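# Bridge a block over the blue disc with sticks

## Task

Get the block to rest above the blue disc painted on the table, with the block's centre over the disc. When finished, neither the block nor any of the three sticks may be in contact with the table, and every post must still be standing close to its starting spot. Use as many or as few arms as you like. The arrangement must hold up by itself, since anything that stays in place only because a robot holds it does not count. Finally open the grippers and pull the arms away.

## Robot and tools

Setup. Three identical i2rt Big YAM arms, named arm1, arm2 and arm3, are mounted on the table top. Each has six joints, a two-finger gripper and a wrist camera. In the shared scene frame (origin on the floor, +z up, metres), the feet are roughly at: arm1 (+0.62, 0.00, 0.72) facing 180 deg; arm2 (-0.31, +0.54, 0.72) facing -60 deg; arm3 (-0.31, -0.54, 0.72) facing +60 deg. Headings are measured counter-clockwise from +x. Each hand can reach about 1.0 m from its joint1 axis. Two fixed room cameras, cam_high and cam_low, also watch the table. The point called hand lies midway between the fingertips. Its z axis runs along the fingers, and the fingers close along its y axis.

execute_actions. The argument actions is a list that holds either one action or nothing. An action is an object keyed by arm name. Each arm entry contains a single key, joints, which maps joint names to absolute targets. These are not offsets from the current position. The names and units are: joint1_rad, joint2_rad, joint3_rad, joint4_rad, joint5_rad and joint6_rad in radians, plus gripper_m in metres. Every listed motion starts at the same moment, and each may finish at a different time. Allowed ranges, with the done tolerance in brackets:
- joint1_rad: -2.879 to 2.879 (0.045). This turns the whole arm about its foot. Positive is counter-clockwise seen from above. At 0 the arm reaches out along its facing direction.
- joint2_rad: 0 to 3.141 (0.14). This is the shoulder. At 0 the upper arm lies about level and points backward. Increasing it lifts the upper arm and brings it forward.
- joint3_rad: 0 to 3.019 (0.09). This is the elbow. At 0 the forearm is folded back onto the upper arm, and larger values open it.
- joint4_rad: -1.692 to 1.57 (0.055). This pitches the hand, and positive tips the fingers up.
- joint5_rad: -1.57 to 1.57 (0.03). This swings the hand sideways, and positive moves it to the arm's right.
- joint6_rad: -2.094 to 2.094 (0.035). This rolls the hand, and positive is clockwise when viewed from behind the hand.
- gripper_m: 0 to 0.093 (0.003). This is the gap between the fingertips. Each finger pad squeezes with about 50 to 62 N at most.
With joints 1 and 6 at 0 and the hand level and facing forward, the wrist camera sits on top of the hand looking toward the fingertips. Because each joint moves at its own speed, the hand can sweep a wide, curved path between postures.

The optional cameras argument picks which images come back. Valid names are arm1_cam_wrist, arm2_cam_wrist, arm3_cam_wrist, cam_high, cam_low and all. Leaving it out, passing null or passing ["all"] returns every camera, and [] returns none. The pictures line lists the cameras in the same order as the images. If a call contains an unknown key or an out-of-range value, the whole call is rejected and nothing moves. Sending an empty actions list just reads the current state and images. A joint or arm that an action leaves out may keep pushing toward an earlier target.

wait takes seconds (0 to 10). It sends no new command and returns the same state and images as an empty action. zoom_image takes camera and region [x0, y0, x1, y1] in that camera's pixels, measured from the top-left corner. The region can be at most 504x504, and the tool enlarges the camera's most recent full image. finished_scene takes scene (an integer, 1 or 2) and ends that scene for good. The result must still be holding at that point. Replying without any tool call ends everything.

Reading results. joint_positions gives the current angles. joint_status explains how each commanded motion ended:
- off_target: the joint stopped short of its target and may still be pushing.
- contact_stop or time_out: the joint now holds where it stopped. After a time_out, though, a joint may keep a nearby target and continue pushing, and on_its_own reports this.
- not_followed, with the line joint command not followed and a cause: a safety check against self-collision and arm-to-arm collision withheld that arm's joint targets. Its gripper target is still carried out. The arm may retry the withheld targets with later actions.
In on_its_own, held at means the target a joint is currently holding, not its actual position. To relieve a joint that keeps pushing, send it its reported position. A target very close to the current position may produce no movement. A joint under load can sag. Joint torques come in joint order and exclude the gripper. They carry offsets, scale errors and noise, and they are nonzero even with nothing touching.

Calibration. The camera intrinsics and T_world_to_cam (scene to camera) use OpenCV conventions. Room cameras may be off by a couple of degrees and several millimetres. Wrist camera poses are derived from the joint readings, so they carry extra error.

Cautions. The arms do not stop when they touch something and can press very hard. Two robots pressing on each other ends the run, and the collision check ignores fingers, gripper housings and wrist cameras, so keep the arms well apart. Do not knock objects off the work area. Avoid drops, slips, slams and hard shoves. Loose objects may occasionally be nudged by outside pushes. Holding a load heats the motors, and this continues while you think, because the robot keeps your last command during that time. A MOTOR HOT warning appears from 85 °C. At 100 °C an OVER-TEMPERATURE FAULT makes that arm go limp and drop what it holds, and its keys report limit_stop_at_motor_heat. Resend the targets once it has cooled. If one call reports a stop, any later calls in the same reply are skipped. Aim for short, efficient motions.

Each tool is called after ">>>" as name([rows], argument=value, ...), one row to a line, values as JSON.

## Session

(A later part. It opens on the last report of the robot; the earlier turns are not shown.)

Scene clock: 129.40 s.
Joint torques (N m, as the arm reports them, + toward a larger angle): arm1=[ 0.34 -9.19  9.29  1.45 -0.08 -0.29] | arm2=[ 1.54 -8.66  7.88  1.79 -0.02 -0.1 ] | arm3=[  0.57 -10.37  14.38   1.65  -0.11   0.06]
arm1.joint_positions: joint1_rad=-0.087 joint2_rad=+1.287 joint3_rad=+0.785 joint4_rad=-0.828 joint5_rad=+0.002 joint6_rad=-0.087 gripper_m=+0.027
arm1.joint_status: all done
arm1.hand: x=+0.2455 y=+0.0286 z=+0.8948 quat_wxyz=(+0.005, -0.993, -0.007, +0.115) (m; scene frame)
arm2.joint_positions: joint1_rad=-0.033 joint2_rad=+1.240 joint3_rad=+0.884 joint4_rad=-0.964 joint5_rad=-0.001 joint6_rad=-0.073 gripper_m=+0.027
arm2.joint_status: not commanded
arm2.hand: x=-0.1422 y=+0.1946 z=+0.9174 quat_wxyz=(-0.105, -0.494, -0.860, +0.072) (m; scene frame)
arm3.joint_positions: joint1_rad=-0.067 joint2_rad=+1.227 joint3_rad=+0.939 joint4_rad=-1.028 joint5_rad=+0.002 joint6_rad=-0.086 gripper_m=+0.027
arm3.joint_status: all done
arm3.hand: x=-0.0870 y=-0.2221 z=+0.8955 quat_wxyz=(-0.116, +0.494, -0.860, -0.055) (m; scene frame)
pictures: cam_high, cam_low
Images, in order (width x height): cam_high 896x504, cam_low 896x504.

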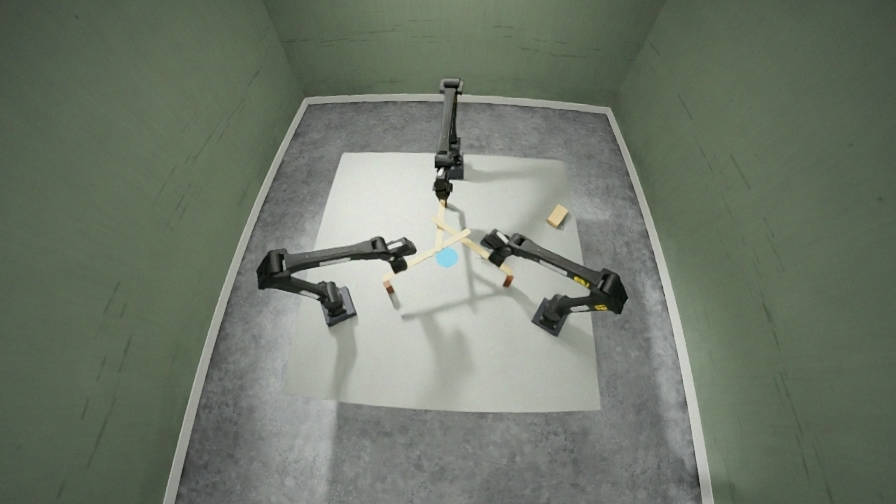

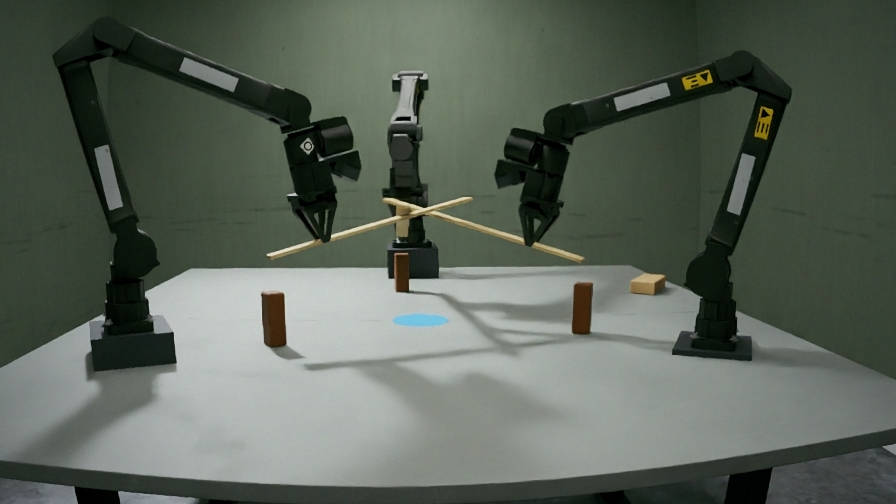

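>>> execute_actions([
  {"arm1":{"joints":{"joint2_rad":1.418,"joint4_rad":-0.76}},"arm2":{"joints":{"joint2_rad":1.378,"joint3_rad":0.862,"joint4_rad":-0.883}},"arm3":{"joints":{"joint2_rad":1.34,"joint3_rad":0.912,"joint4_rad":-0.993}}},
], cameras=["cam_low","cam_high"])

>>> zoom_image(camera="cam_low", region=[250, 190, 630, 350])

>>> zoom_image(camera="cam_high", region=[370, 180, 530, 310])

>>> zoom_image(camera="cam_low", region=[360, 215, 490, 300])

Scene clock: 146.53 s.
Joint torques (N m, as the arm reports them, + toward a larger angle): arm1=[  0.1  -10.44   8.7    1.19  -0.08  -0.17] | arm2=[  1.64 -10.97   7.27   1.44   0.    -0.1 ] | arm3=[  0.52 -11.78   9.03   1.51  -0.11   0.04]
arm1.joint_positions: joint1_rad=-0.087 joint2_rad=+1.434 joint3_rad=+0.785 joint4_rad=-0.774 joint5_rad=+0.002 joint6_rad=-0.091 gripper_m=+0.027
arm1.joint_status: all done
arm1.hand: x=+0.2424 y=+0.0283 z=+0.8452 quat_wxyz=(+0.001, -0.998, -0.009, +0.069) (m; scene frame)
arm2.joint_positions: joint1_rad=-0.033 joint2_rad=+1.397 joint3_rad=+0.853 joint4_rad=-0.897 joint5_rad=-0.001 joint6_rad=-0.073 gripper_m=+0.027
arm2.joint_status: all done
arm2.hand: x=-0.1423 y=+0.1943 z=+0.8518 quat_wxyz=(-0.056, -0.497, -0.865, +0.039) (m; scene frame)
arm3.joint_positions: joint1_rad=-0.067 joint2_rad=+1.342 joint3_rad=+0.912 joint4_rad=-1.010 joint5_rad=+0.002 joint6_rad=-0.084 gripper_m=+0.027
arm3.joint_status: all done
arm3.hand: x=-0.0900 y=-0.2262 z=+0.8439 quat_wxyz=(-0.060, +0.497, -0.865, -0.029) (m; scene frame)
pictures: cam_high, cam_low
Images, in order (width x height): cam_high 896x504, cam_low 896x504.

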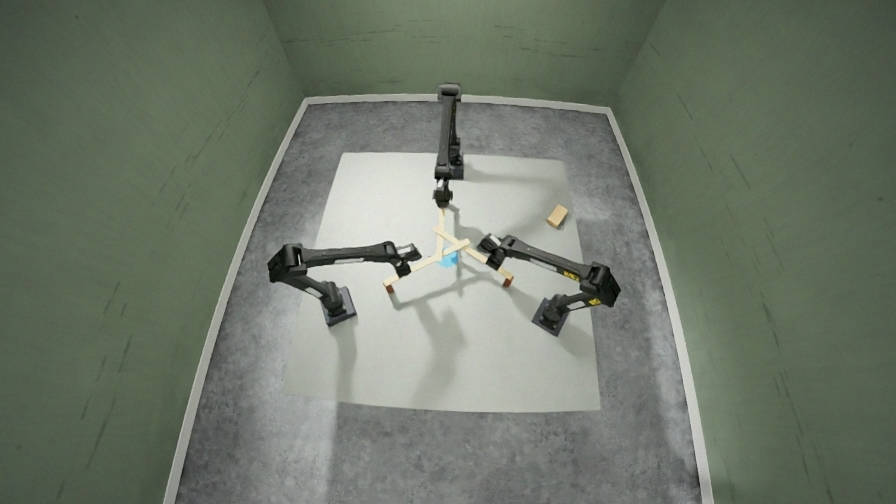

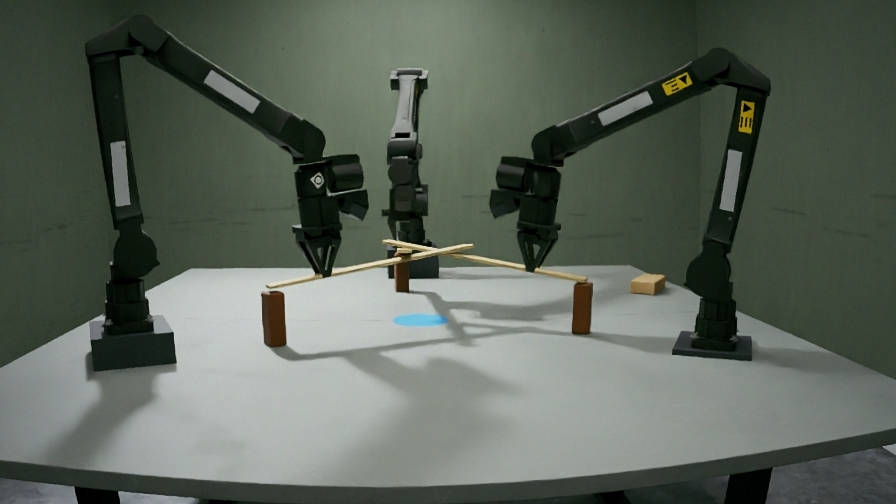

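Region (250, 190, 630, 350) of cam_low's 896x504 image, scaled by 1.326, with more detail than that image has; it fills the top 212 rows of this view, and the rest is white.

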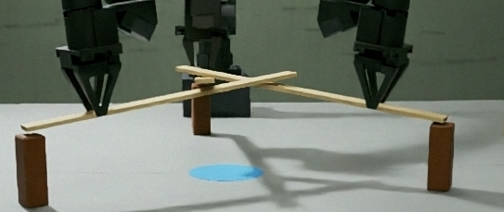

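Region (370, 180, 530, 310) of cam_high's 896x504 image, scaled by 3.150, with more detail than that image has; it fills the top 410 rows of this view, and the rest is white.

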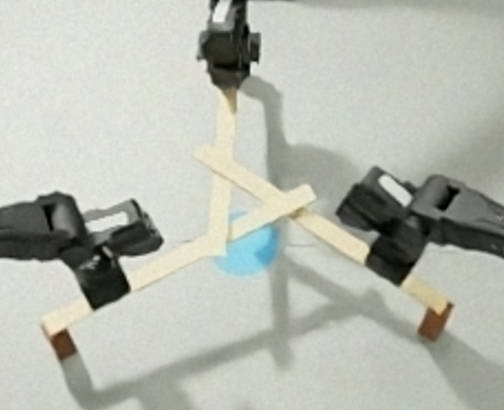

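Region (360, 215, 490, 300) of cam_low's 896x504 image, scaled by 3.877, with more detail than that image has; it fills the top 330 rows of this view, and the rest is white.

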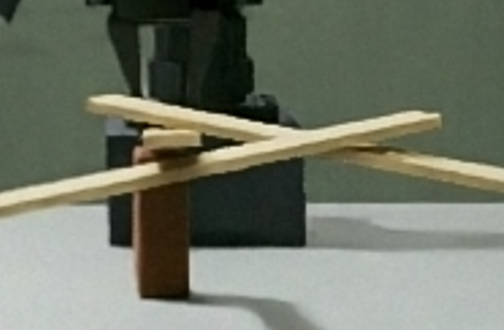

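>>> execute_actions([
  {"arm1":{"joints":{"joint2_rad":1.475,"joint3_rad":0.876}},"arm2":{"joints":{"joint2_rad":1.425,"joint3_rad":0.925}}},
], cameras=[])

Scene clock: 155.10 s.
Joint torques (N m, as the arm reports them, + toward a larger angle): arm1=[ 0.63 -9.78 10.27  1.11 -0.07 -0.2 ] | arm2=[  1.81 -10.04  10.43   1.33  -0.02  -0.1 ] | arm3=[  0.54 -11.51   9.09   1.47  -0.09   0.03]
arm1.joint_positions: joint1_rad=-0.087 joint2_rad=+1.470 joint3_rad=+0.830 joint4_rad=-0.772 joint5_rad=+0.002 joint6_rad=-0.091 gripper_m=+0.027
arm1.joint_status: all done
arm1.hand: x=+0.2242 y=+0.0297 z=+0.8471 quat_wxyz=(+0.002, -0.997, -0.009, +0.074) (m; scene frame)
arm2.joint_positions: joint1_rad=-0.033 joint2_rad=+1.424 joint3_rad=+0.871 joint4_rad=-0.897 joint5_rad=-0.001 joint6_rad=-0.073 gripper_m=+0.027
arm2.joint_status: all done
arm2.hand: x=-0.1396 y=+0.1886 z=+0.8484 quat_wxyz=(-0.052, -0.497, -0.866, +0.036) (m; scene frame)
arm3.joint_positions: joint1_rad=-0.067 joint2_rad=+1.342 joint3_rad=+0.912 joint4_rad=-1.010 joint5_rad=+0.002 joint6_rad=-0.084 gripper_m=+0.027
arm3.joint_status: not commanded
arm3.hand: x=-0.0900 y=-0.2262 z=+0.8439 quat_wxyz=(-0.060, +0.496, -0.866, -0.029) (m; scene frame)
pictures: none
No camera images: the call's "cameras" was empty. Leave "cameras" out to get every camera's image.

>>> execute_actions([
  {"arm1":{"joints":{"joint2_rad":1.512,"joint4_rad":-0.80}},"arm2":{"joints":{"joint2_rad":1.46}},"arm3":{"joints":{"joint2_rad":1.388}}},
], cameras=["cam_low","cam_high"])

>>> zoom_image(camera="cam_low", region=[250, 220, 450, 320])

>>> zoom_image(camera="cam_low", region=[410, 220, 610, 320])

>>> zoom_image(camera="cam_high", region=[370, 180, 530, 310])

Scene clock: 163.17 s.
Joint torques (N m, as the arm reports them, + toward a larger angle): arm1=[ 0.2  -9.93  9.84  0.26 -0.09 -0.19] | arm2=[ 1.43 -9.67  9.72  1.42 -0.04 -0.1 ] | arm3=[ 0.54 -9.86  8.92  1.4  -0.11 -0.02]
arm1.joint_positions: joint1_rad=-0.087 joint2_rad=+1.504 joint3_rad=+0.834 joint4_rad=-0.795 joint5_rad=+0.002 joint6_rad=-0.091 gripper_m=+0.027
arm1.joint_status: all done
arm1.hand: x=+0.2310 y=+0.0291 z=+0.8351 quat_wxyz=(+0.000, -0.999, -0.009, +0.048) (m; scene frame)
arm2.joint_positions: joint1_rad=-0.033 joint2_rad=+1.449 joint3_rad=+0.879 joint4_rad=-0.896 joint5_rad=-0.001 joint6_rad=-0.074 gripper_m=+0.027
arm2.joint_status: all done
arm2.hand: x=-0.1385 y=+0.1864 z=+0.8424 quat_wxyz=(-0.045, -0.497, -0.866, +0.032) (m; scene frame)
arm3.joint_positions: joint1_rad=-0.067 joint2_rad=+1.365 joint3_rad=+0.912 joint4_rad=-1.010 joint5_rad=+0.002 joint6_rad=-0.078 gripper_m=+0.027
arm3.joint_status: all done
arm3.hand: x=-0.0904 y=-0.2266 z=+0.8356 quat_wxyz=(-0.049, +0.494, -0.868, -0.024) (m; scene frame)
pictures: cam_high, cam_low
Images, in order (width x height): cam_high 896x504, cam_low 896x504.

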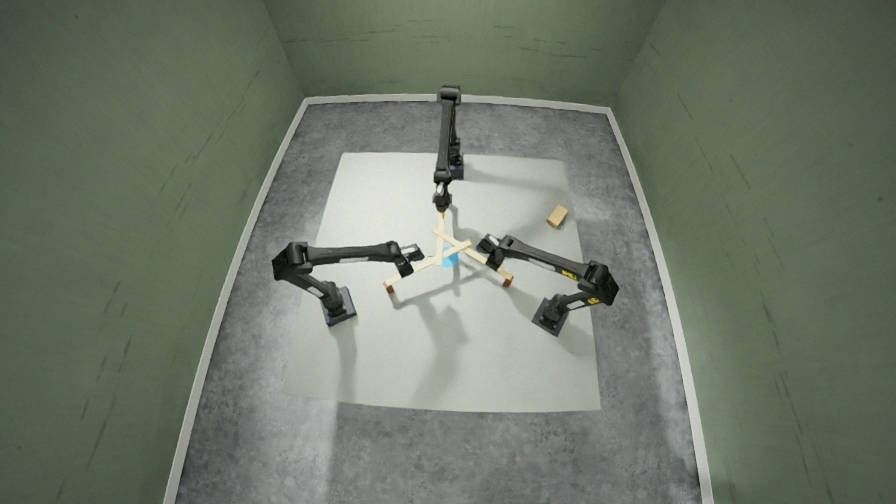

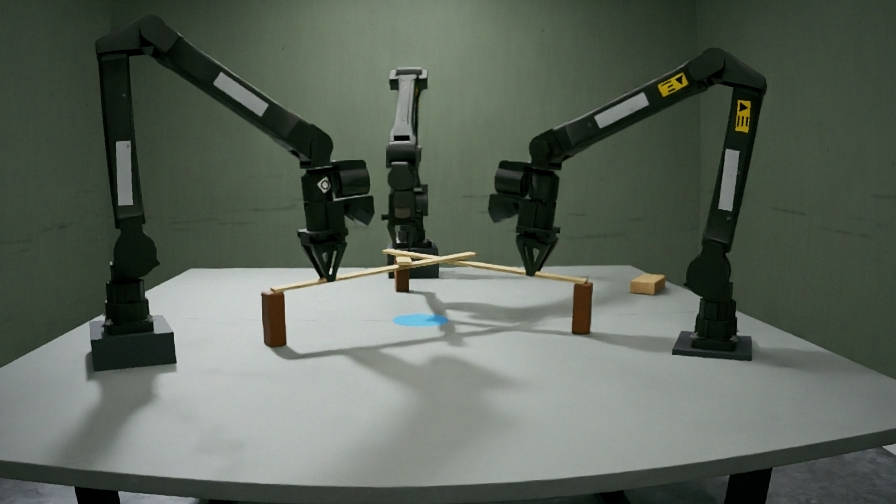

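Region (250, 220, 450, 320) of cam_low's 896x504 image, scaled by 2.520, with more detail than that image has.

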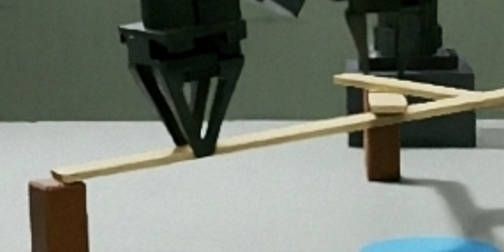

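Region (410, 220, 610, 320) of cam_low's 896x504 image, scaled by 2.520, with more detail than that image has.

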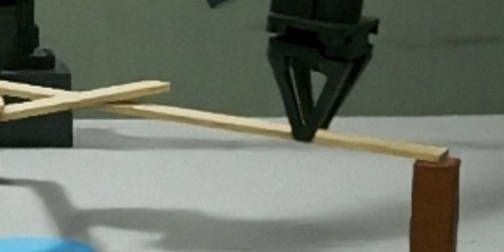

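Region (370, 180, 530, 310) of cam_high's 896x504 image, scaled by 3.150, with more detail than that image has; it fills the top 410 rows of this view, and the rest is white.

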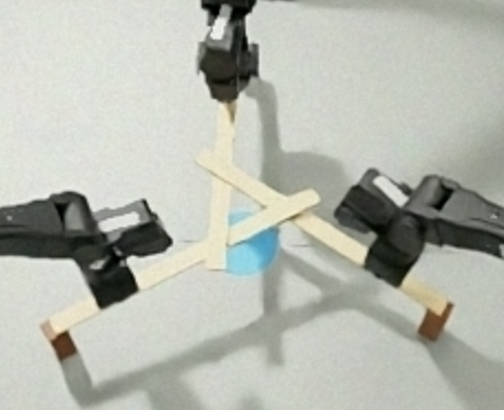

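>>> execute_actions(actions=[])

Scene clock: 191.03 s.
Joint torques (N m, as the arm reports them, + toward a larger angle): arm1=[ 0.01 -9.82  9.8   0.22 -0.08 -0.21] | arm2=[ 1.46 -9.39  9.68  1.39 -0.01 -0.09] | arm3=[  0.49 -10.06   8.91   1.44  -0.11  -0.02]
arm1.joint_positions: joint1_rad=-0.087 joint2_rad=+1.504 joint3_rad=+0.834 joint4_rad=-0.795 joint5_rad=+0.002 joint6_rad=-0.091 gripper_m=+0.027
arm1.joint_status: all done
arm1.hand: x=+0.2310 y=+0.0291 z=+0.8351 quat_wxyz=(+0.000, -0.999, -0.009, +0.048) (m; scene frame)
arm2.joint_positions: joint1_rad=-0.033 joint2_rad=+1.449 joint3_rad=+0.879 joint4_rad=-0.896 joint5_rad=-0.001 joint6_rad=-0.074 gripper_m=+0.027
arm2.joint_status: all done
arm2.hand: x=-0.1385 y=+0.1864 z=+0.8424 quat_wxyz=(-0.045, -0.497, -0.866, +0.032) (m; scene frame)
arm3.joint_positions: joint1_rad=-0.067 joint2_rad=+1.365 joint3_rad=+0.912 joint4_rad=-1.010 joint5_rad=+0.002 joint6_rad=-0.078 gripper_m=+0.027
arm3.joint_status: all done
arm3.hand: x=-0.0904 y=-0.2266 z=+0.8356 quat_wxyz=(-0.049, +0.494, -0.868, -0.024) (m; scene frame)
pictures: arm1_cam_wrist, arm2_cam_wrist, arm3_cam_wrist, cam_high, cam_low
camera_calibration (this result's frames):
arm1_cam_wrist: T_world_to_cam=[[-0.0268194, 0.99964, -0.000762792, -0.0224351], [0.857823, 0.0234063, 0.513412, -0.623937], [0.513245, 0.0131151, -0.858142, 0.717297], [0, 0, 0, 1]] pos_world=[0.166476, 0.0276237, 0.935863]
arm2_cam_wrist: T_world_to_cam=[[-0.860134, -0.509931, 0.0118374, -0.0312798], [-0.437233, 0.749064, 0.497725, -0.619871], [-0.262672, 0.422934, -0.867254, 0.740645], [0, 0, 0, 1]] pos_world=[-0.103386, 0.135129, 0.951223]
arm3_cam_wrist: T_world_to_cam=[[0.867781, -0.496214, 0.0269679, -0.0580102], [-0.4417, -0.745306, 0.49942, -0.622323], [-0.22772, -0.445299, -0.86594, 0.729341], [0, 0, 0, 1]] pos_world=[-0.0584551, -0.167832, 0.94393]
Images, in order (width x height): arm1_cam_wrist 504x504, arm2_cam_wrist 504x504, arm3_cam_wrist 504x504, cam_high 896x504, cam_low 896x504.

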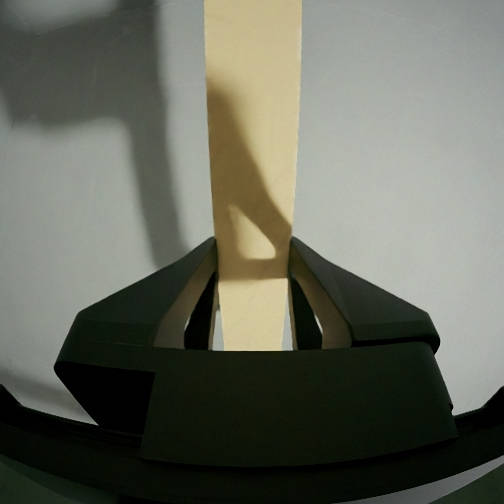

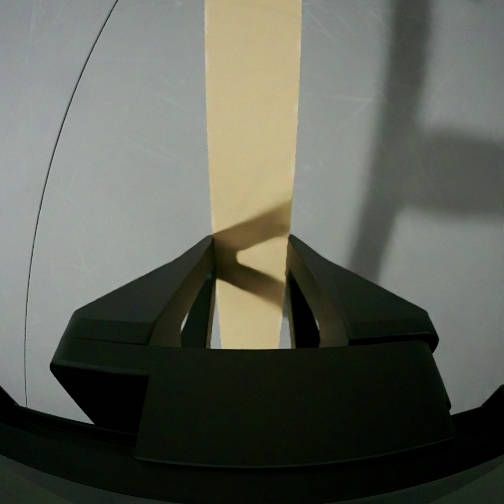

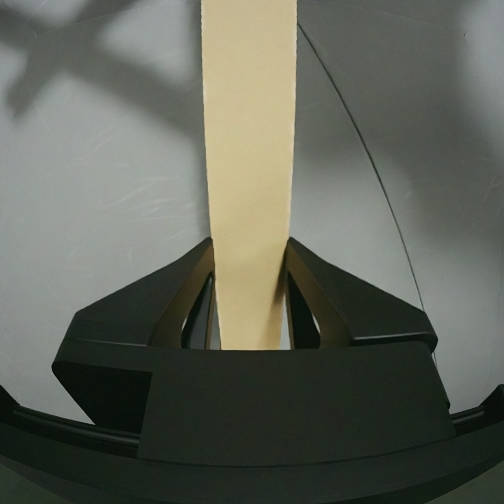

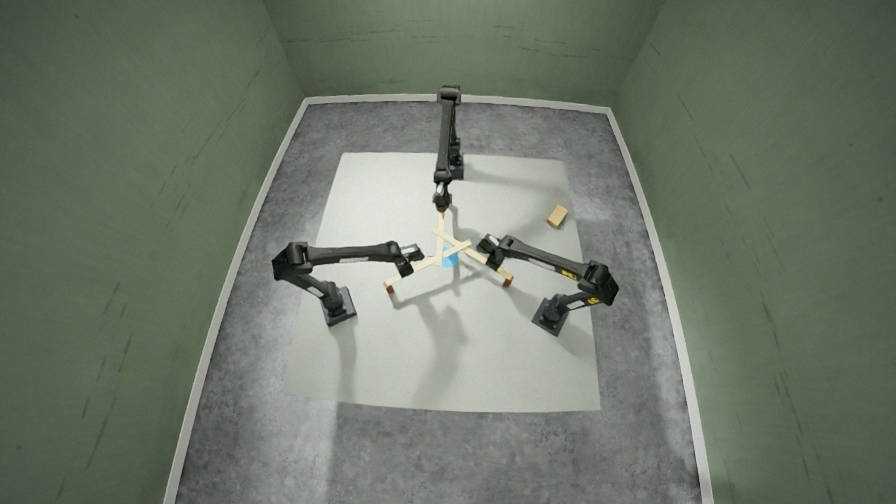

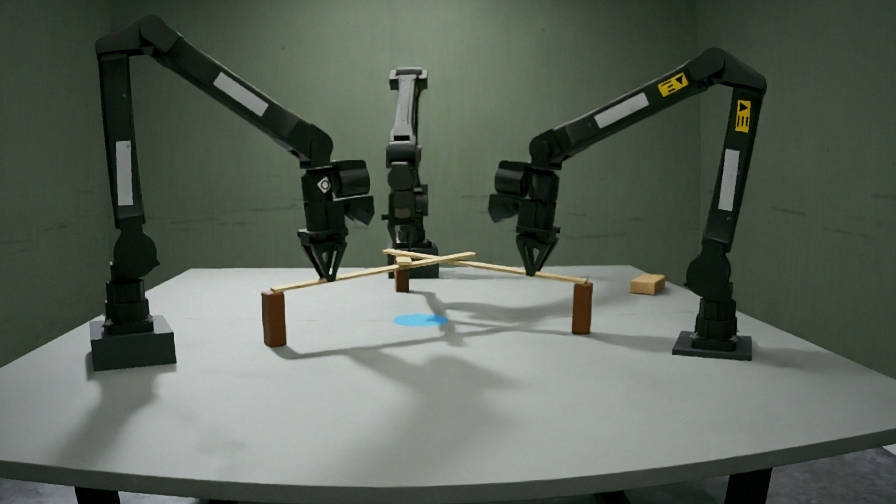

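>>> zoom_image(camera="cam_low", region=[240, 230, 620, 350])

>>> zoom_image(camera="cam_high", region=[370, 190, 590, 310])

Region (240, 230, 620, 350) of cam_low's 896x504 image, scaled by 1.326, with more detail than that image has; it fills the top 159 rows of this view, and the rest is white.

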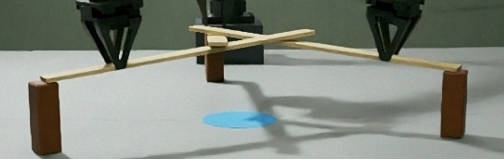

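Region (370, 190, 590, 310) of cam_high's 896x504 image, scaled by 2.291, with more detail than that image has; it fills the top 275 rows of this view, and the rest is white.

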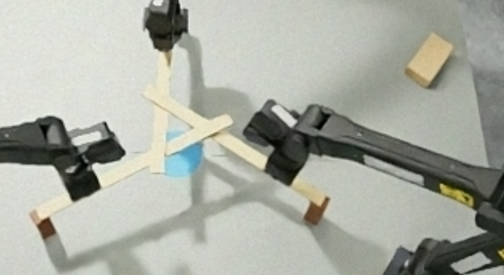

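Release.

>>> execute_actions([
  {"arm1":{"joints":{"gripper_m":0.07}},"arm2":{"joints":{"gripper_m":0.06}},"arm3":{"joints":{"gripper_m":0.07}}},
], cameras=["cam_low","cam_high"])

Scene clock: 200.93 s.
Joint torques (N m, as the arm reports them, + toward a larger angle): arm1=[ 0.32 -9.71  9.77  0.25 -0.08 -0.19] | arm2=[ 1.48 -9.86  9.67  1.34 -0.01 -0.1 ] | arm3=[  0.56 -10.2    8.85   1.41  -0.11  -0.03]
arm1.joint_positions: joint1_rad=-0.087 joint2_rad=+1.504 joint3_rad=+0.834 joint4_rad=-0.795 joint5_rad=+0.002 joint6_rad=-0.092 gripper_m=+0.070
arm1.joint_status: all done
arm1.hand: x=+0.2310 y=+0.0291 z=+0.8351 quat_wxyz=(+0.000, -0.999, -0.010, +0.048) (m; scene frame)
arm2.joint_positions: joint1_rad=-0.033 joint2_rad=+1.452 joint3_rad=+0.879 joint4_rad=-0.896 joint5_rad=-0.001 joint6_rad=-0.074 gripper_m=+0.060
arm2.joint_status: all done
arm2.hand: x=-0.1385 y=+0.1865 z=+0.8412 quat_wxyz=(-0.044, -0.497, -0.866, +0.031) (m; scene frame)
arm3.joint_positions: joint1_rad=-0.067 joint2_rad=+1.369 joint3_rad=+0.912 joint4_rad=-1.010 joint5_rad=+0.002 joint6_rad=-0.078 gripper_m=+0.070
arm3.joint_status: all done
arm3.hand: x=-0.0903 y=-0.2265 z=+0.8343 quat_wxyz=(-0.048, +0.494, -0.868, -0.023) (m; scene frame)
pictures: cam_high, cam_low
Images, in order (width x height): cam_high 896x504, cam_low 896x504.

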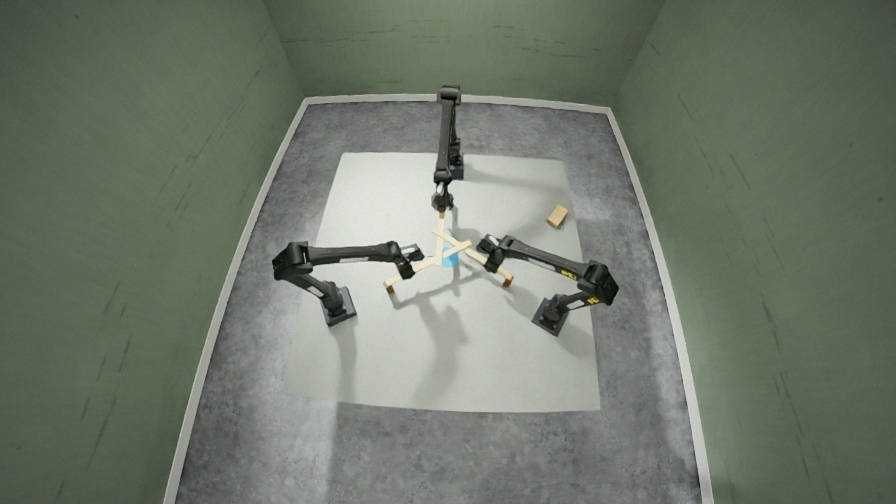

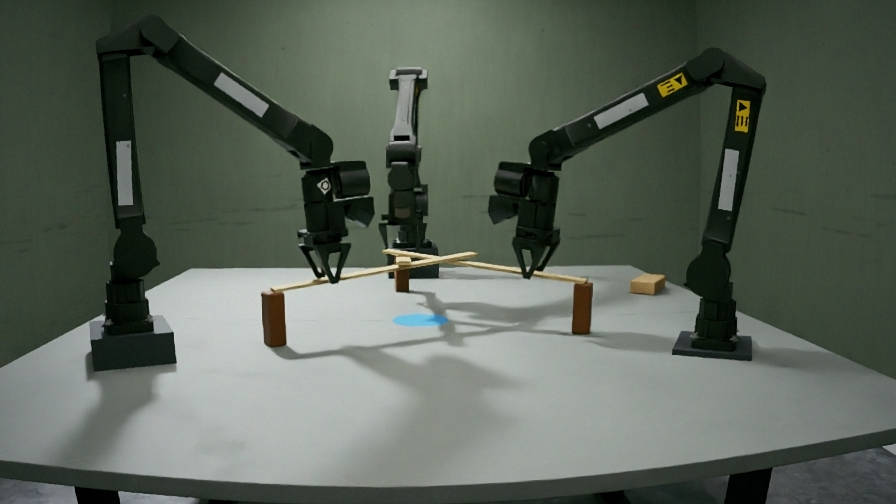

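>>> execute_actions([
  {"arm1":{"joints":{"joint2_rad":1.25,"gripper_m":0.092}},"arm2":{"joints":{"joint2_rad":1.1}},"arm3":{"joints":{"joint2_rad":1.05}}},
], cameras=["cam_low"])

>>> execute_actions([
  {"arm1":{"joints":{"joint1_rad":1.087,"joint2_rad":1.45,"joint3_rad":2.27,"joint4_rad":-1.428,"joint6_rad":-1.45}},"arm2":{"joints":{"joint2_rad":0.4,"joint3_rad":0.5}},"arm3":{"joints":{"joint2_rad":0.4,"joint3_rad":0.5}}},
], cameras=[])

>>> execute_actions([
  {"arm1":{"joints":{"joint2_rad":2.34}}},
], cameras=["arm1_cam_wrist","cam_high","cam_low"])

Scene clock: 223.93 s.
Joint torques (N m, as the arm reports them, + toward a larger angle): arm1=[ 0.17 -7.75 10.92  0.67 -0.08 -0.19] | arm2=[ 1.55 -7.06 11.1   1.94 -0.02 -0.08] | arm3=[ 0.45 -6.59 10.35  2.04 -0.11 -0.03]
arm1.joint_positions: joint1_rad=-0.087 joint2_rad=+1.239 joint3_rad=+0.839 joint4_rad=-0.795 joint5_rad=+0.002 joint6_rad=-0.092 gripper_m=+0.092
arm1.joint_status: all done
arm1.hand: x=+0.2153 y=+0.0313 z=+0.9369 quat_wxyz=(+0.011, -0.983, -0.009, +0.181) (m; scene frame)
arm2.joint_positions: joint1_rad=-0.033 joint2_rad=+1.095 joint3_rad=+0.879 joint4_rad=-0.896 joint5_rad=-0.001 joint6_rad=-0.074 gripper_m=+0.060
arm2.joint_status: all done
arm2.hand: x=-0.1384 y=+0.1870 z=+0.9742 quat_wxyz=(-0.190, -0.484, -0.844, +0.130) (m; scene frame)
arm3.joint_positions: joint1_rad=-0.067 joint2_rad=+1.034 joint3_rad=+0.912 joint4_rad=-1.010 joint5_rad=+0.002 joint6_rad=-0.078 gripper_m=+0.070
arm3.joint_status: all done
arm3.hand: x=-0.0963 y=-0.2357 z=+0.9538 quat_wxyz=(-0.198, +0.483, -0.848, -0.094) (m; scene frame)
pictures: cam_low
Images, in order (width x height): cam_low 896x504.

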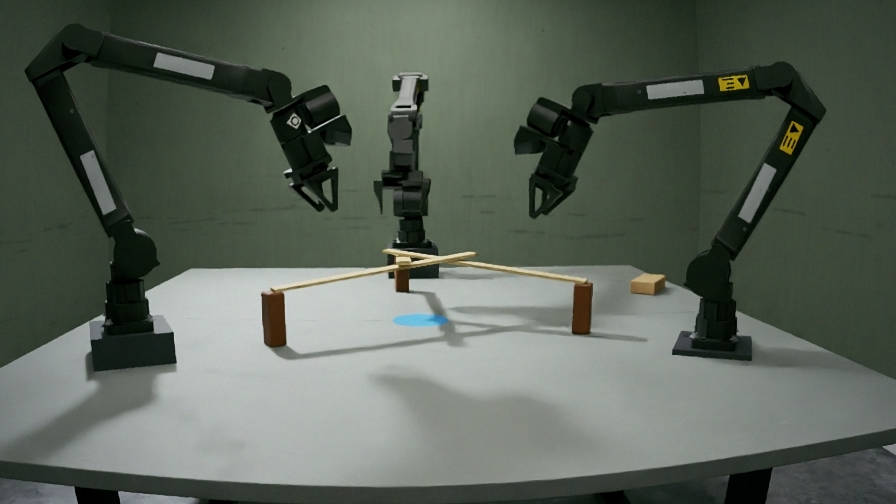

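Scene clock: 226.00 s.
Joint torques (N m, as the arm reports them, + toward a larger angle): arm1=[ 0.84 -8.73  9.18  1.41  0.   -0.1 ] | arm2=[ 1.65  1.4   8.23  2.09 -0.01 -0.09] | arm3=[ 0.4  -0.79  9.77  2.18 -0.11 -0.02]
arm1.joint_positions: joint1_rad=+1.084 joint2_rad=+1.445 joint3_rad=+2.239 joint4_rad=-1.422 joint5_rad=-0.001 joint6_rad=-1.441 gripper_m=+0.092
arm1.joint_status: all done
arm1.hand: x=+0.3828 y=-0.4459 z=+1.4534 quat_wxyz=(+0.071, -0.266, -0.849, +0.451) (m; scene frame)
arm2.joint_positions: joint1_rad=-0.033 joint2_rad=+0.398 joint3_rad=+0.500 joint4_rad=-0.890 joint5_rad=-0.001 joint6_rad=-0.074 gripper_m=+0.060
arm2.joint_status: all done
arm2.hand: x=-0.1992 y=+0.3113 z=+0.9817 quat_wxyz=(-0.318, -0.459, -0.801, +0.216) (m; scene frame)
arm3.joint_positions: joint1_rad=-0.067 joint2_rad=+0.406 joint3_rad=+0.510 joint4_rad=-1.004 joint5_rad=+0.002 joint6_rad=-0.078 gripper_m=+0.070
arm3.joint_status: all done
arm3.hand: x=-0.1749 y=-0.3473 z=+0.9212 quat_wxyz=(-0.299, +0.467, -0.820, -0.141) (m; scene frame)
pictures: none
No camera images: the call's "cameras" was empty. Leave "cameras" out to get every camera's image.

Scene clock: 227.87 s.
Joint torques (N m, as the arm reports them, + toward a larger angle): arm1=[  0.93 -23.23  11.55  -0.04  -0.05  -0.2 ] | arm2=[ 1.67  1.5   8.3   2.06 -0.01 -0.08] | arm3=[ 0.44 -0.85  9.8   2.24 -0.11 -0.02]
arm1.joint_positions: joint1_rad=+1.084 joint2_rad=+2.368 joint3_rad=+2.225 joint4_rad=-1.423 joint5_rad=-0.001 joint6_rad=-1.441 gripper_m=+0.092
arm1.joint_status: all done
arm1.hand: x=+0.2928 y=-0.6404 z=+0.8581 quat_wxyz=(-0.006, -0.296, -0.955, +0.006) (m; scene frame)
arm2.joint_positions: joint1_rad=-0.033 joint2_rad=+0.398 joint3_rad=+0.500 joint4_rad=-0.890 joint5_rad=-0.001 joint6_rad=-0.074 gripper_m=+0.060
arm2.joint_status: not commanded
arm2.hand: x=-0.1992 y=+0.3113 z=+0.9817 quat_wxyz=(-0.318, -0.459, -0.801, +0.216) (m; scene frame)
arm3.joint_positions: joint1_rad=-0.067 joint2_rad=+0.406 joint3_rad=+0.510 joint4_rad=-1.004 joint5_rad=+0.002 joint6_rad=-0.078 gripper_m=+0.070
arm3.joint_status: not commanded
arm3.hand: x=-0.1749 y=-0.3473 z=+0.9212 quat_wxyz=(-0.299, +0.467, -0.820, -0.141) (m; scene frame)
pictures: arm1_cam_wrist, cam_high, cam_low
camera_calibration (this result's frames):
arm1_cam_wrist: T_world_to_cam=[[-0.558638, -0.829386, 0.00651353, -0.373321], [-0.673397, 0.458127, 0.58022, -0.00361809], [-0.484211, 0.319747, -0.814434, 1.165], [0, 0, 0, 1]] pos_world=[0.353115, -0.680473, 0.953342]
Images, in order (width x height): arm1_cam_wrist 504x504, cam_high 896x504, cam_low 896x504.

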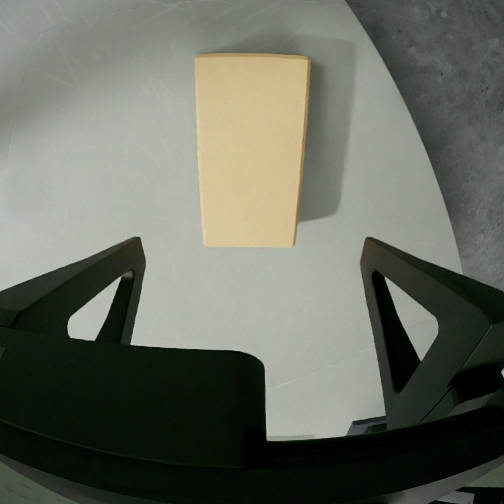

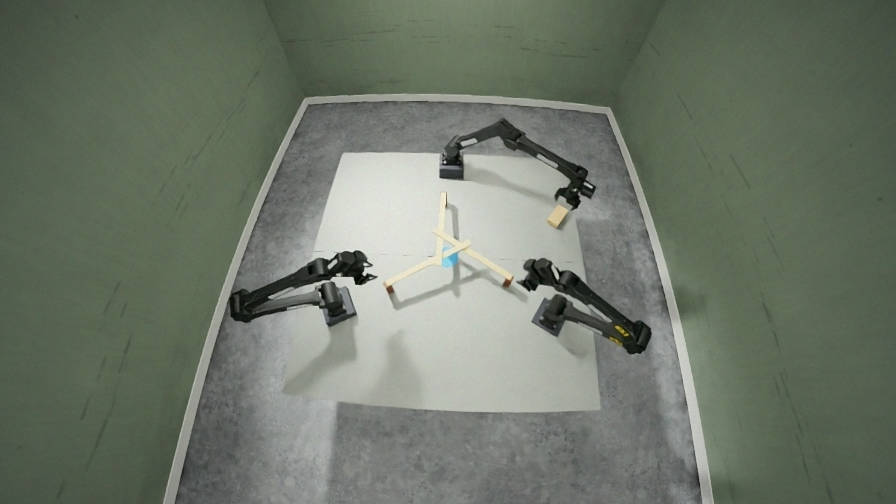

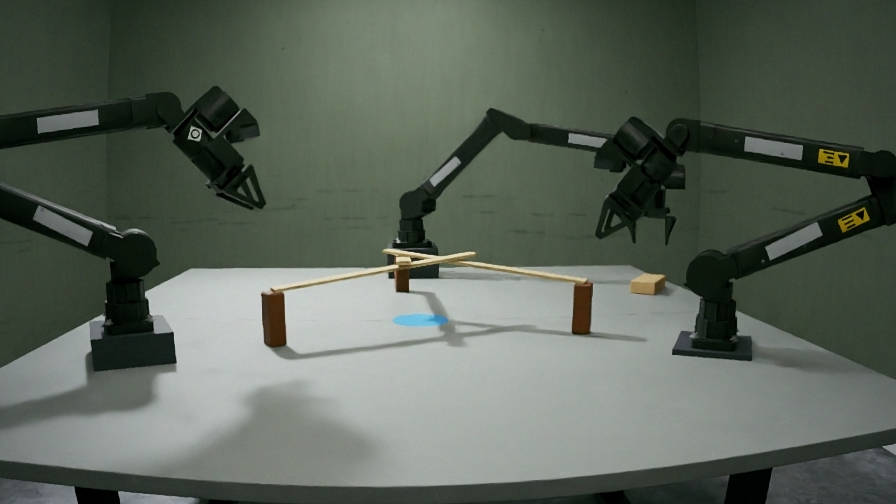

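>>> execute_actions([
  {"arm1":{"joints":{"joint2_rad":2.39,"joint3_rad":2.13,"joint4_rad":-1.208}}},
], cameras=["arm1_cam_wrist"])

Scene clock: 240.70 s.
Joint torques (N m, as the arm reports them, + toward a larger angle): arm1=[  0.81 -22.09   8.74   0.87  -0.02  -0.2 ] | arm2=[ 1.57  1.43  8.28  2.06 -0.02 -0.08] | arm3=[ 0.46 -0.76  9.83  2.2  -0.11 -0.02]
arm1.joint_positions: joint1_rad=+1.084 joint2_rad=+2.394 joint3_rad=+2.117 joint4_rad=-1.219 joint5_rad=-0.001 joint6_rad=-1.441 gripper_m=+0.092
arm1.joint_status: all done
arm1.hand: x=+0.2878 y=-0.6520 z=+0.8008 quat_wxyz=(+0.000, -0.296, -0.954, +0.041) (m; scene frame)
arm2.joint_positions: joint1_rad=-0.033 joint2_rad=+0.398 joint3_rad=+0.500 joint4_rad=-0.890 joint5_rad=-0.001 joint6_rad=-0.074 gripper_m=+0.060
arm2.joint_status: not commanded
arm2.hand: x=-0.1992 y=+0.3113 z=+0.9817 quat_wxyz=(-0.318, -0.459, -0.801, +0.216) (m; scene frame)
arm3.joint_positions: joint1_rad=-0.067 joint2_rad=+0.406 joint3_rad=+0.510 joint4_rad=-1.004 joint5_rad=+0.002 joint6_rad=-0.078 gripper_m=+0.070
arm3.joint_status: not commanded
arm3.hand: x=-0.1749 y=-0.3473 z=+0.9212 quat_wxyz=(-0.299, +0.467, -0.820, -0.141) (m; scene frame)
pictures: arm1_cam_wrist
camera_calibration (this result's frames):
arm1_cam_wrist: T_world_to_cam=[[-0.558106, -0.826238, 0.0764777, -0.439444], [-0.65449, 0.494994, 0.571511, 0.0571028], [-0.51006, 0.26891, -0.817023, 1.09599], [0, 0, 0, 1]] pos_world=[0.351136, -0.686072, 0.896419]
Images, in order (width x height): arm1_cam_wrist 504x504.

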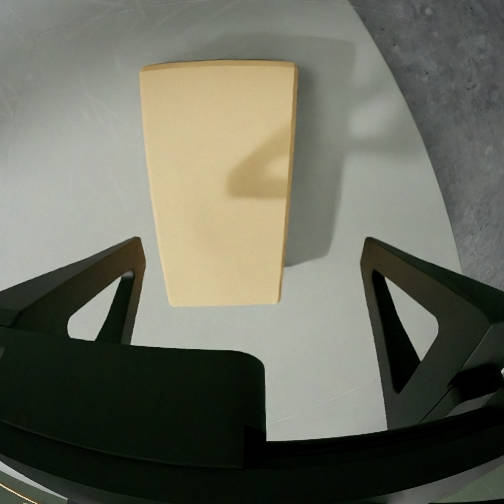

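>>> execute_actions([
  {"arm1":{"joints":{"joint2_rad":2.455,"joint4_rad":-1.24}}},
], cameras=["arm1_cam_wrist"])

Scene clock: 247.13 s.
Joint torques (N m, as the arm reports them, + toward a larger angle): arm1=[  0.63 -21.61   8.58  -0.16  -0.03  -0.2 ] | arm2=[ 1.58  1.49  8.27  2.08 -0.02 -0.09] | arm3=[ 0.52 -0.81  9.81  2.21 -0.1  -0.02]
arm1.joint_positions: joint1_rad=+1.084 joint2_rad=+2.457 joint3_rad=+2.117 joint4_rad=-1.233 joint5_rad=-0.001 joint6_rad=-1.441 gripper_m=+0.092
arm1.joint_status: all done
arm1.hand: x=+0.2945 y=-0.6402 z=+0.7561 quat_wxyz=(-0.007, -0.296, -0.955, +0.003) (m; scene frame)
arm2.joint_positions: joint1_rad=-0.033 joint2_rad=+0.398 joint3_rad=+0.500 joint4_rad=-0.890 joint5_rad=-0.001 joint6_rad=-0.074 gripper_m=+0.060
arm2.joint_status: not commanded
arm2.hand: x=-0.1992 y=+0.3113 z=+0.9817 quat_wxyz=(-0.318, -0.459, -0.801, +0.216) (m; scene frame)
arm3.joint_positions: joint1_rad=-0.067 joint2_rad=+0.406 joint3_rad=+0.510 joint4_rad=-1.004 joint5_rad=+0.002 joint6_rad=-0.078 gripper_m=+0.070
arm3.joint_status: not commanded
arm3.hand: x=-0.1749 y=-0.3473 z=+0.9212 quat_wxyz=(-0.299, +0.467, -0.820, -0.141) (m; scene frame)
pictures: arm1_cam_wrist
camera_calibration (this result's frames):
arm1_cam_wrist: T_world_to_cam=[[-0.558574, -0.829455, 0.0000770495, -0.366718], [-0.675146, 0.454713, 0.580873, 0.0544198], [-0.481843, 0.324409, -0.813994, 1.08462], [0, 0, 0, 1]] pos_world=[0.35452, -0.680782, 0.851294]
Images, in order (width x height): arm1_cam_wrist 504x504.

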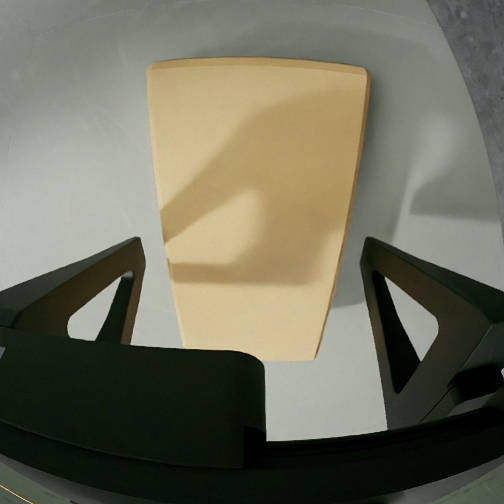

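>>> execute_actions([
  {"arm1":{"joints":{"joint2_rad":2.478,"joint4_rad":-1.2}}},
], cameras=["arm1_cam_wrist"])

Scene clock: 252.83 s.
Joint torques (N m, as the arm reports them, + toward a larger angle): arm1=[  1.03 -21.     8.69   0.74  -0.03  -0.2 ] | arm2=[ 1.48  1.32  8.28  2.08 -0.01 -0.08] | arm3=[ 0.53 -0.88  9.81  2.2  -0.1  -0.02]
arm1.joint_positions: joint1_rad=+1.084 joint2_rad=+2.461 joint3_rad=+2.117 joint4_rad=-1.211 joint5_rad=-0.001 joint6_rad=-1.441 gripper_m=+0.092
arm1.joint_status: all done
arm1.hand: x=+0.2925 y=-0.6443 z=+0.7532 quat_wxyz=(-0.006, -0.296, -0.955, +0.012) (m; scene frame)
arm2.joint_positions: joint1_rad=-0.033 joint2_rad=+0.398 joint3_rad=+0.500 joint4_rad=-0.890 joint5_rad=-0.001 joint6_rad=-0.074 gripper_m=+0.060
arm2.joint_status: not commanded
arm2.hand: x=-0.1992 y=+0.3113 z=+0.9817 quat_wxyz=(-0.318, -0.459, -0.801, +0.216) (m; scene frame)
arm3.joint_positions: joint1_rad=-0.067 joint2_rad=+0.406 joint3_rad=+0.510 joint4_rad=-1.004 joint5_rad=+0.002 joint6_rad=-0.078 gripper_m=+0.070
arm3.joint_status: not commanded
arm3.hand: x=-0.1749 y=-0.3473 z=+0.9212 quat_wxyz=(-0.299, +0.467, -0.820, -0.141) (m; scene frame)
pictures: arm1_cam_wrist
camera_calibration (this result's frames):
arm1_cam_wrist: T_world_to_cam=[[-0.558703, -0.829183, 0.0174925, -0.384158], [-0.670418, 0.463942, 0.579048, 0.0625087], [-0.488253, 0.311789, -0.815105, 1.07721], [0, 0, 0, 1]] pos_world=[0.353229, -0.6834, 0.848566]
Images, in order (width x height): arm1_cam_wrist 504x504.

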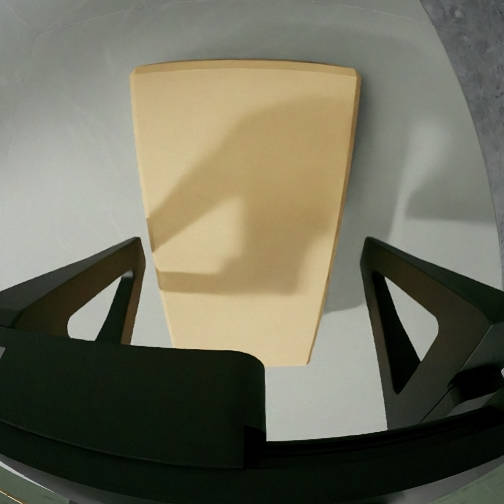

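Use q3 to lower (−0.03 → ~−0.011 m).

>>> execute_actions([
  {"arm1":{"joints":{"joint3_rad":2.10}}},
], cameras=["arm1_cam_wrist"])

Scene clock: 257.70 s.
Joint torques (N m, as the arm reports them, + toward a larger angle): arm1=[  0.77 -19.83   8.     0.55  -0.03  -0.2 ] | arm2=[ 1.69  1.46  8.31  2.07 -0.02 -0.09] | arm3=[ 0.36 -0.79  9.79  2.21 -0.11 -0.01]
arm1.joint_positions: joint1_rad=+1.084 joint2_rad=+2.468 joint3_rad=+2.092 joint4_rad=-1.209 joint5_rad=-0.001 joint6_rad=-1.441 gripper_m=+0.092
arm1.joint_status: all done
arm1.hand: x=+0.2973 y=-0.6352 z=+0.7399 quat_wxyz=(-0.008, -0.296, -0.955, -0.003) (m; scene frame)
arm2.joint_positions: joint1_rad=-0.033 joint2_rad=+0.398 joint3_rad=+0.500 joint4_rad=-0.890 joint5_rad=-0.001 joint6_rad=-0.074 gripper_m=+0.060
arm2.joint_status: not commanded
arm2.hand: x=-0.1992 y=+0.3113 z=+0.9817 quat_wxyz=(-0.318, -0.459, -0.801, +0.216) (m; scene frame)
arm3.joint_positions: joint1_rad=-0.067 joint2_rad=+0.406 joint3_rad=+0.510 joint4_rad=-1.004 joint5_rad=+0.002 joint6_rad=-0.078 gripper_m=+0.070
arm3.joint_status: not commanded
arm3.hand: x=-0.1749 y=-0.3473 z=+0.9212 quat_wxyz=(-0.299, +0.467, -0.820, -0.141) (m; scene frame)
pictures: arm1_cam_wrist
camera_calibration (this result's frames):
arm1_cam_wrist: T_world_to_cam=[[-0.558409, -0.829484, -0.0116601, -0.352459], [-0.678339, 0.448477, 0.582001, 0.0595885], [-0.477531, 0.332904, -0.813105, 1.07464], [0, 0, 0, 1]] pos_world=[0.35678, -0.676835, 0.835007]
Images, in order (width x height): arm1_cam_wrist 504x504.

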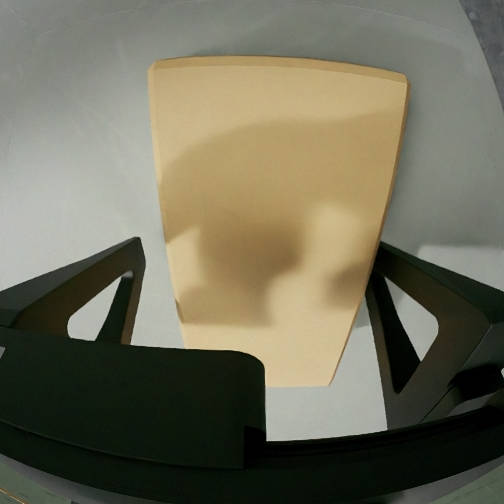

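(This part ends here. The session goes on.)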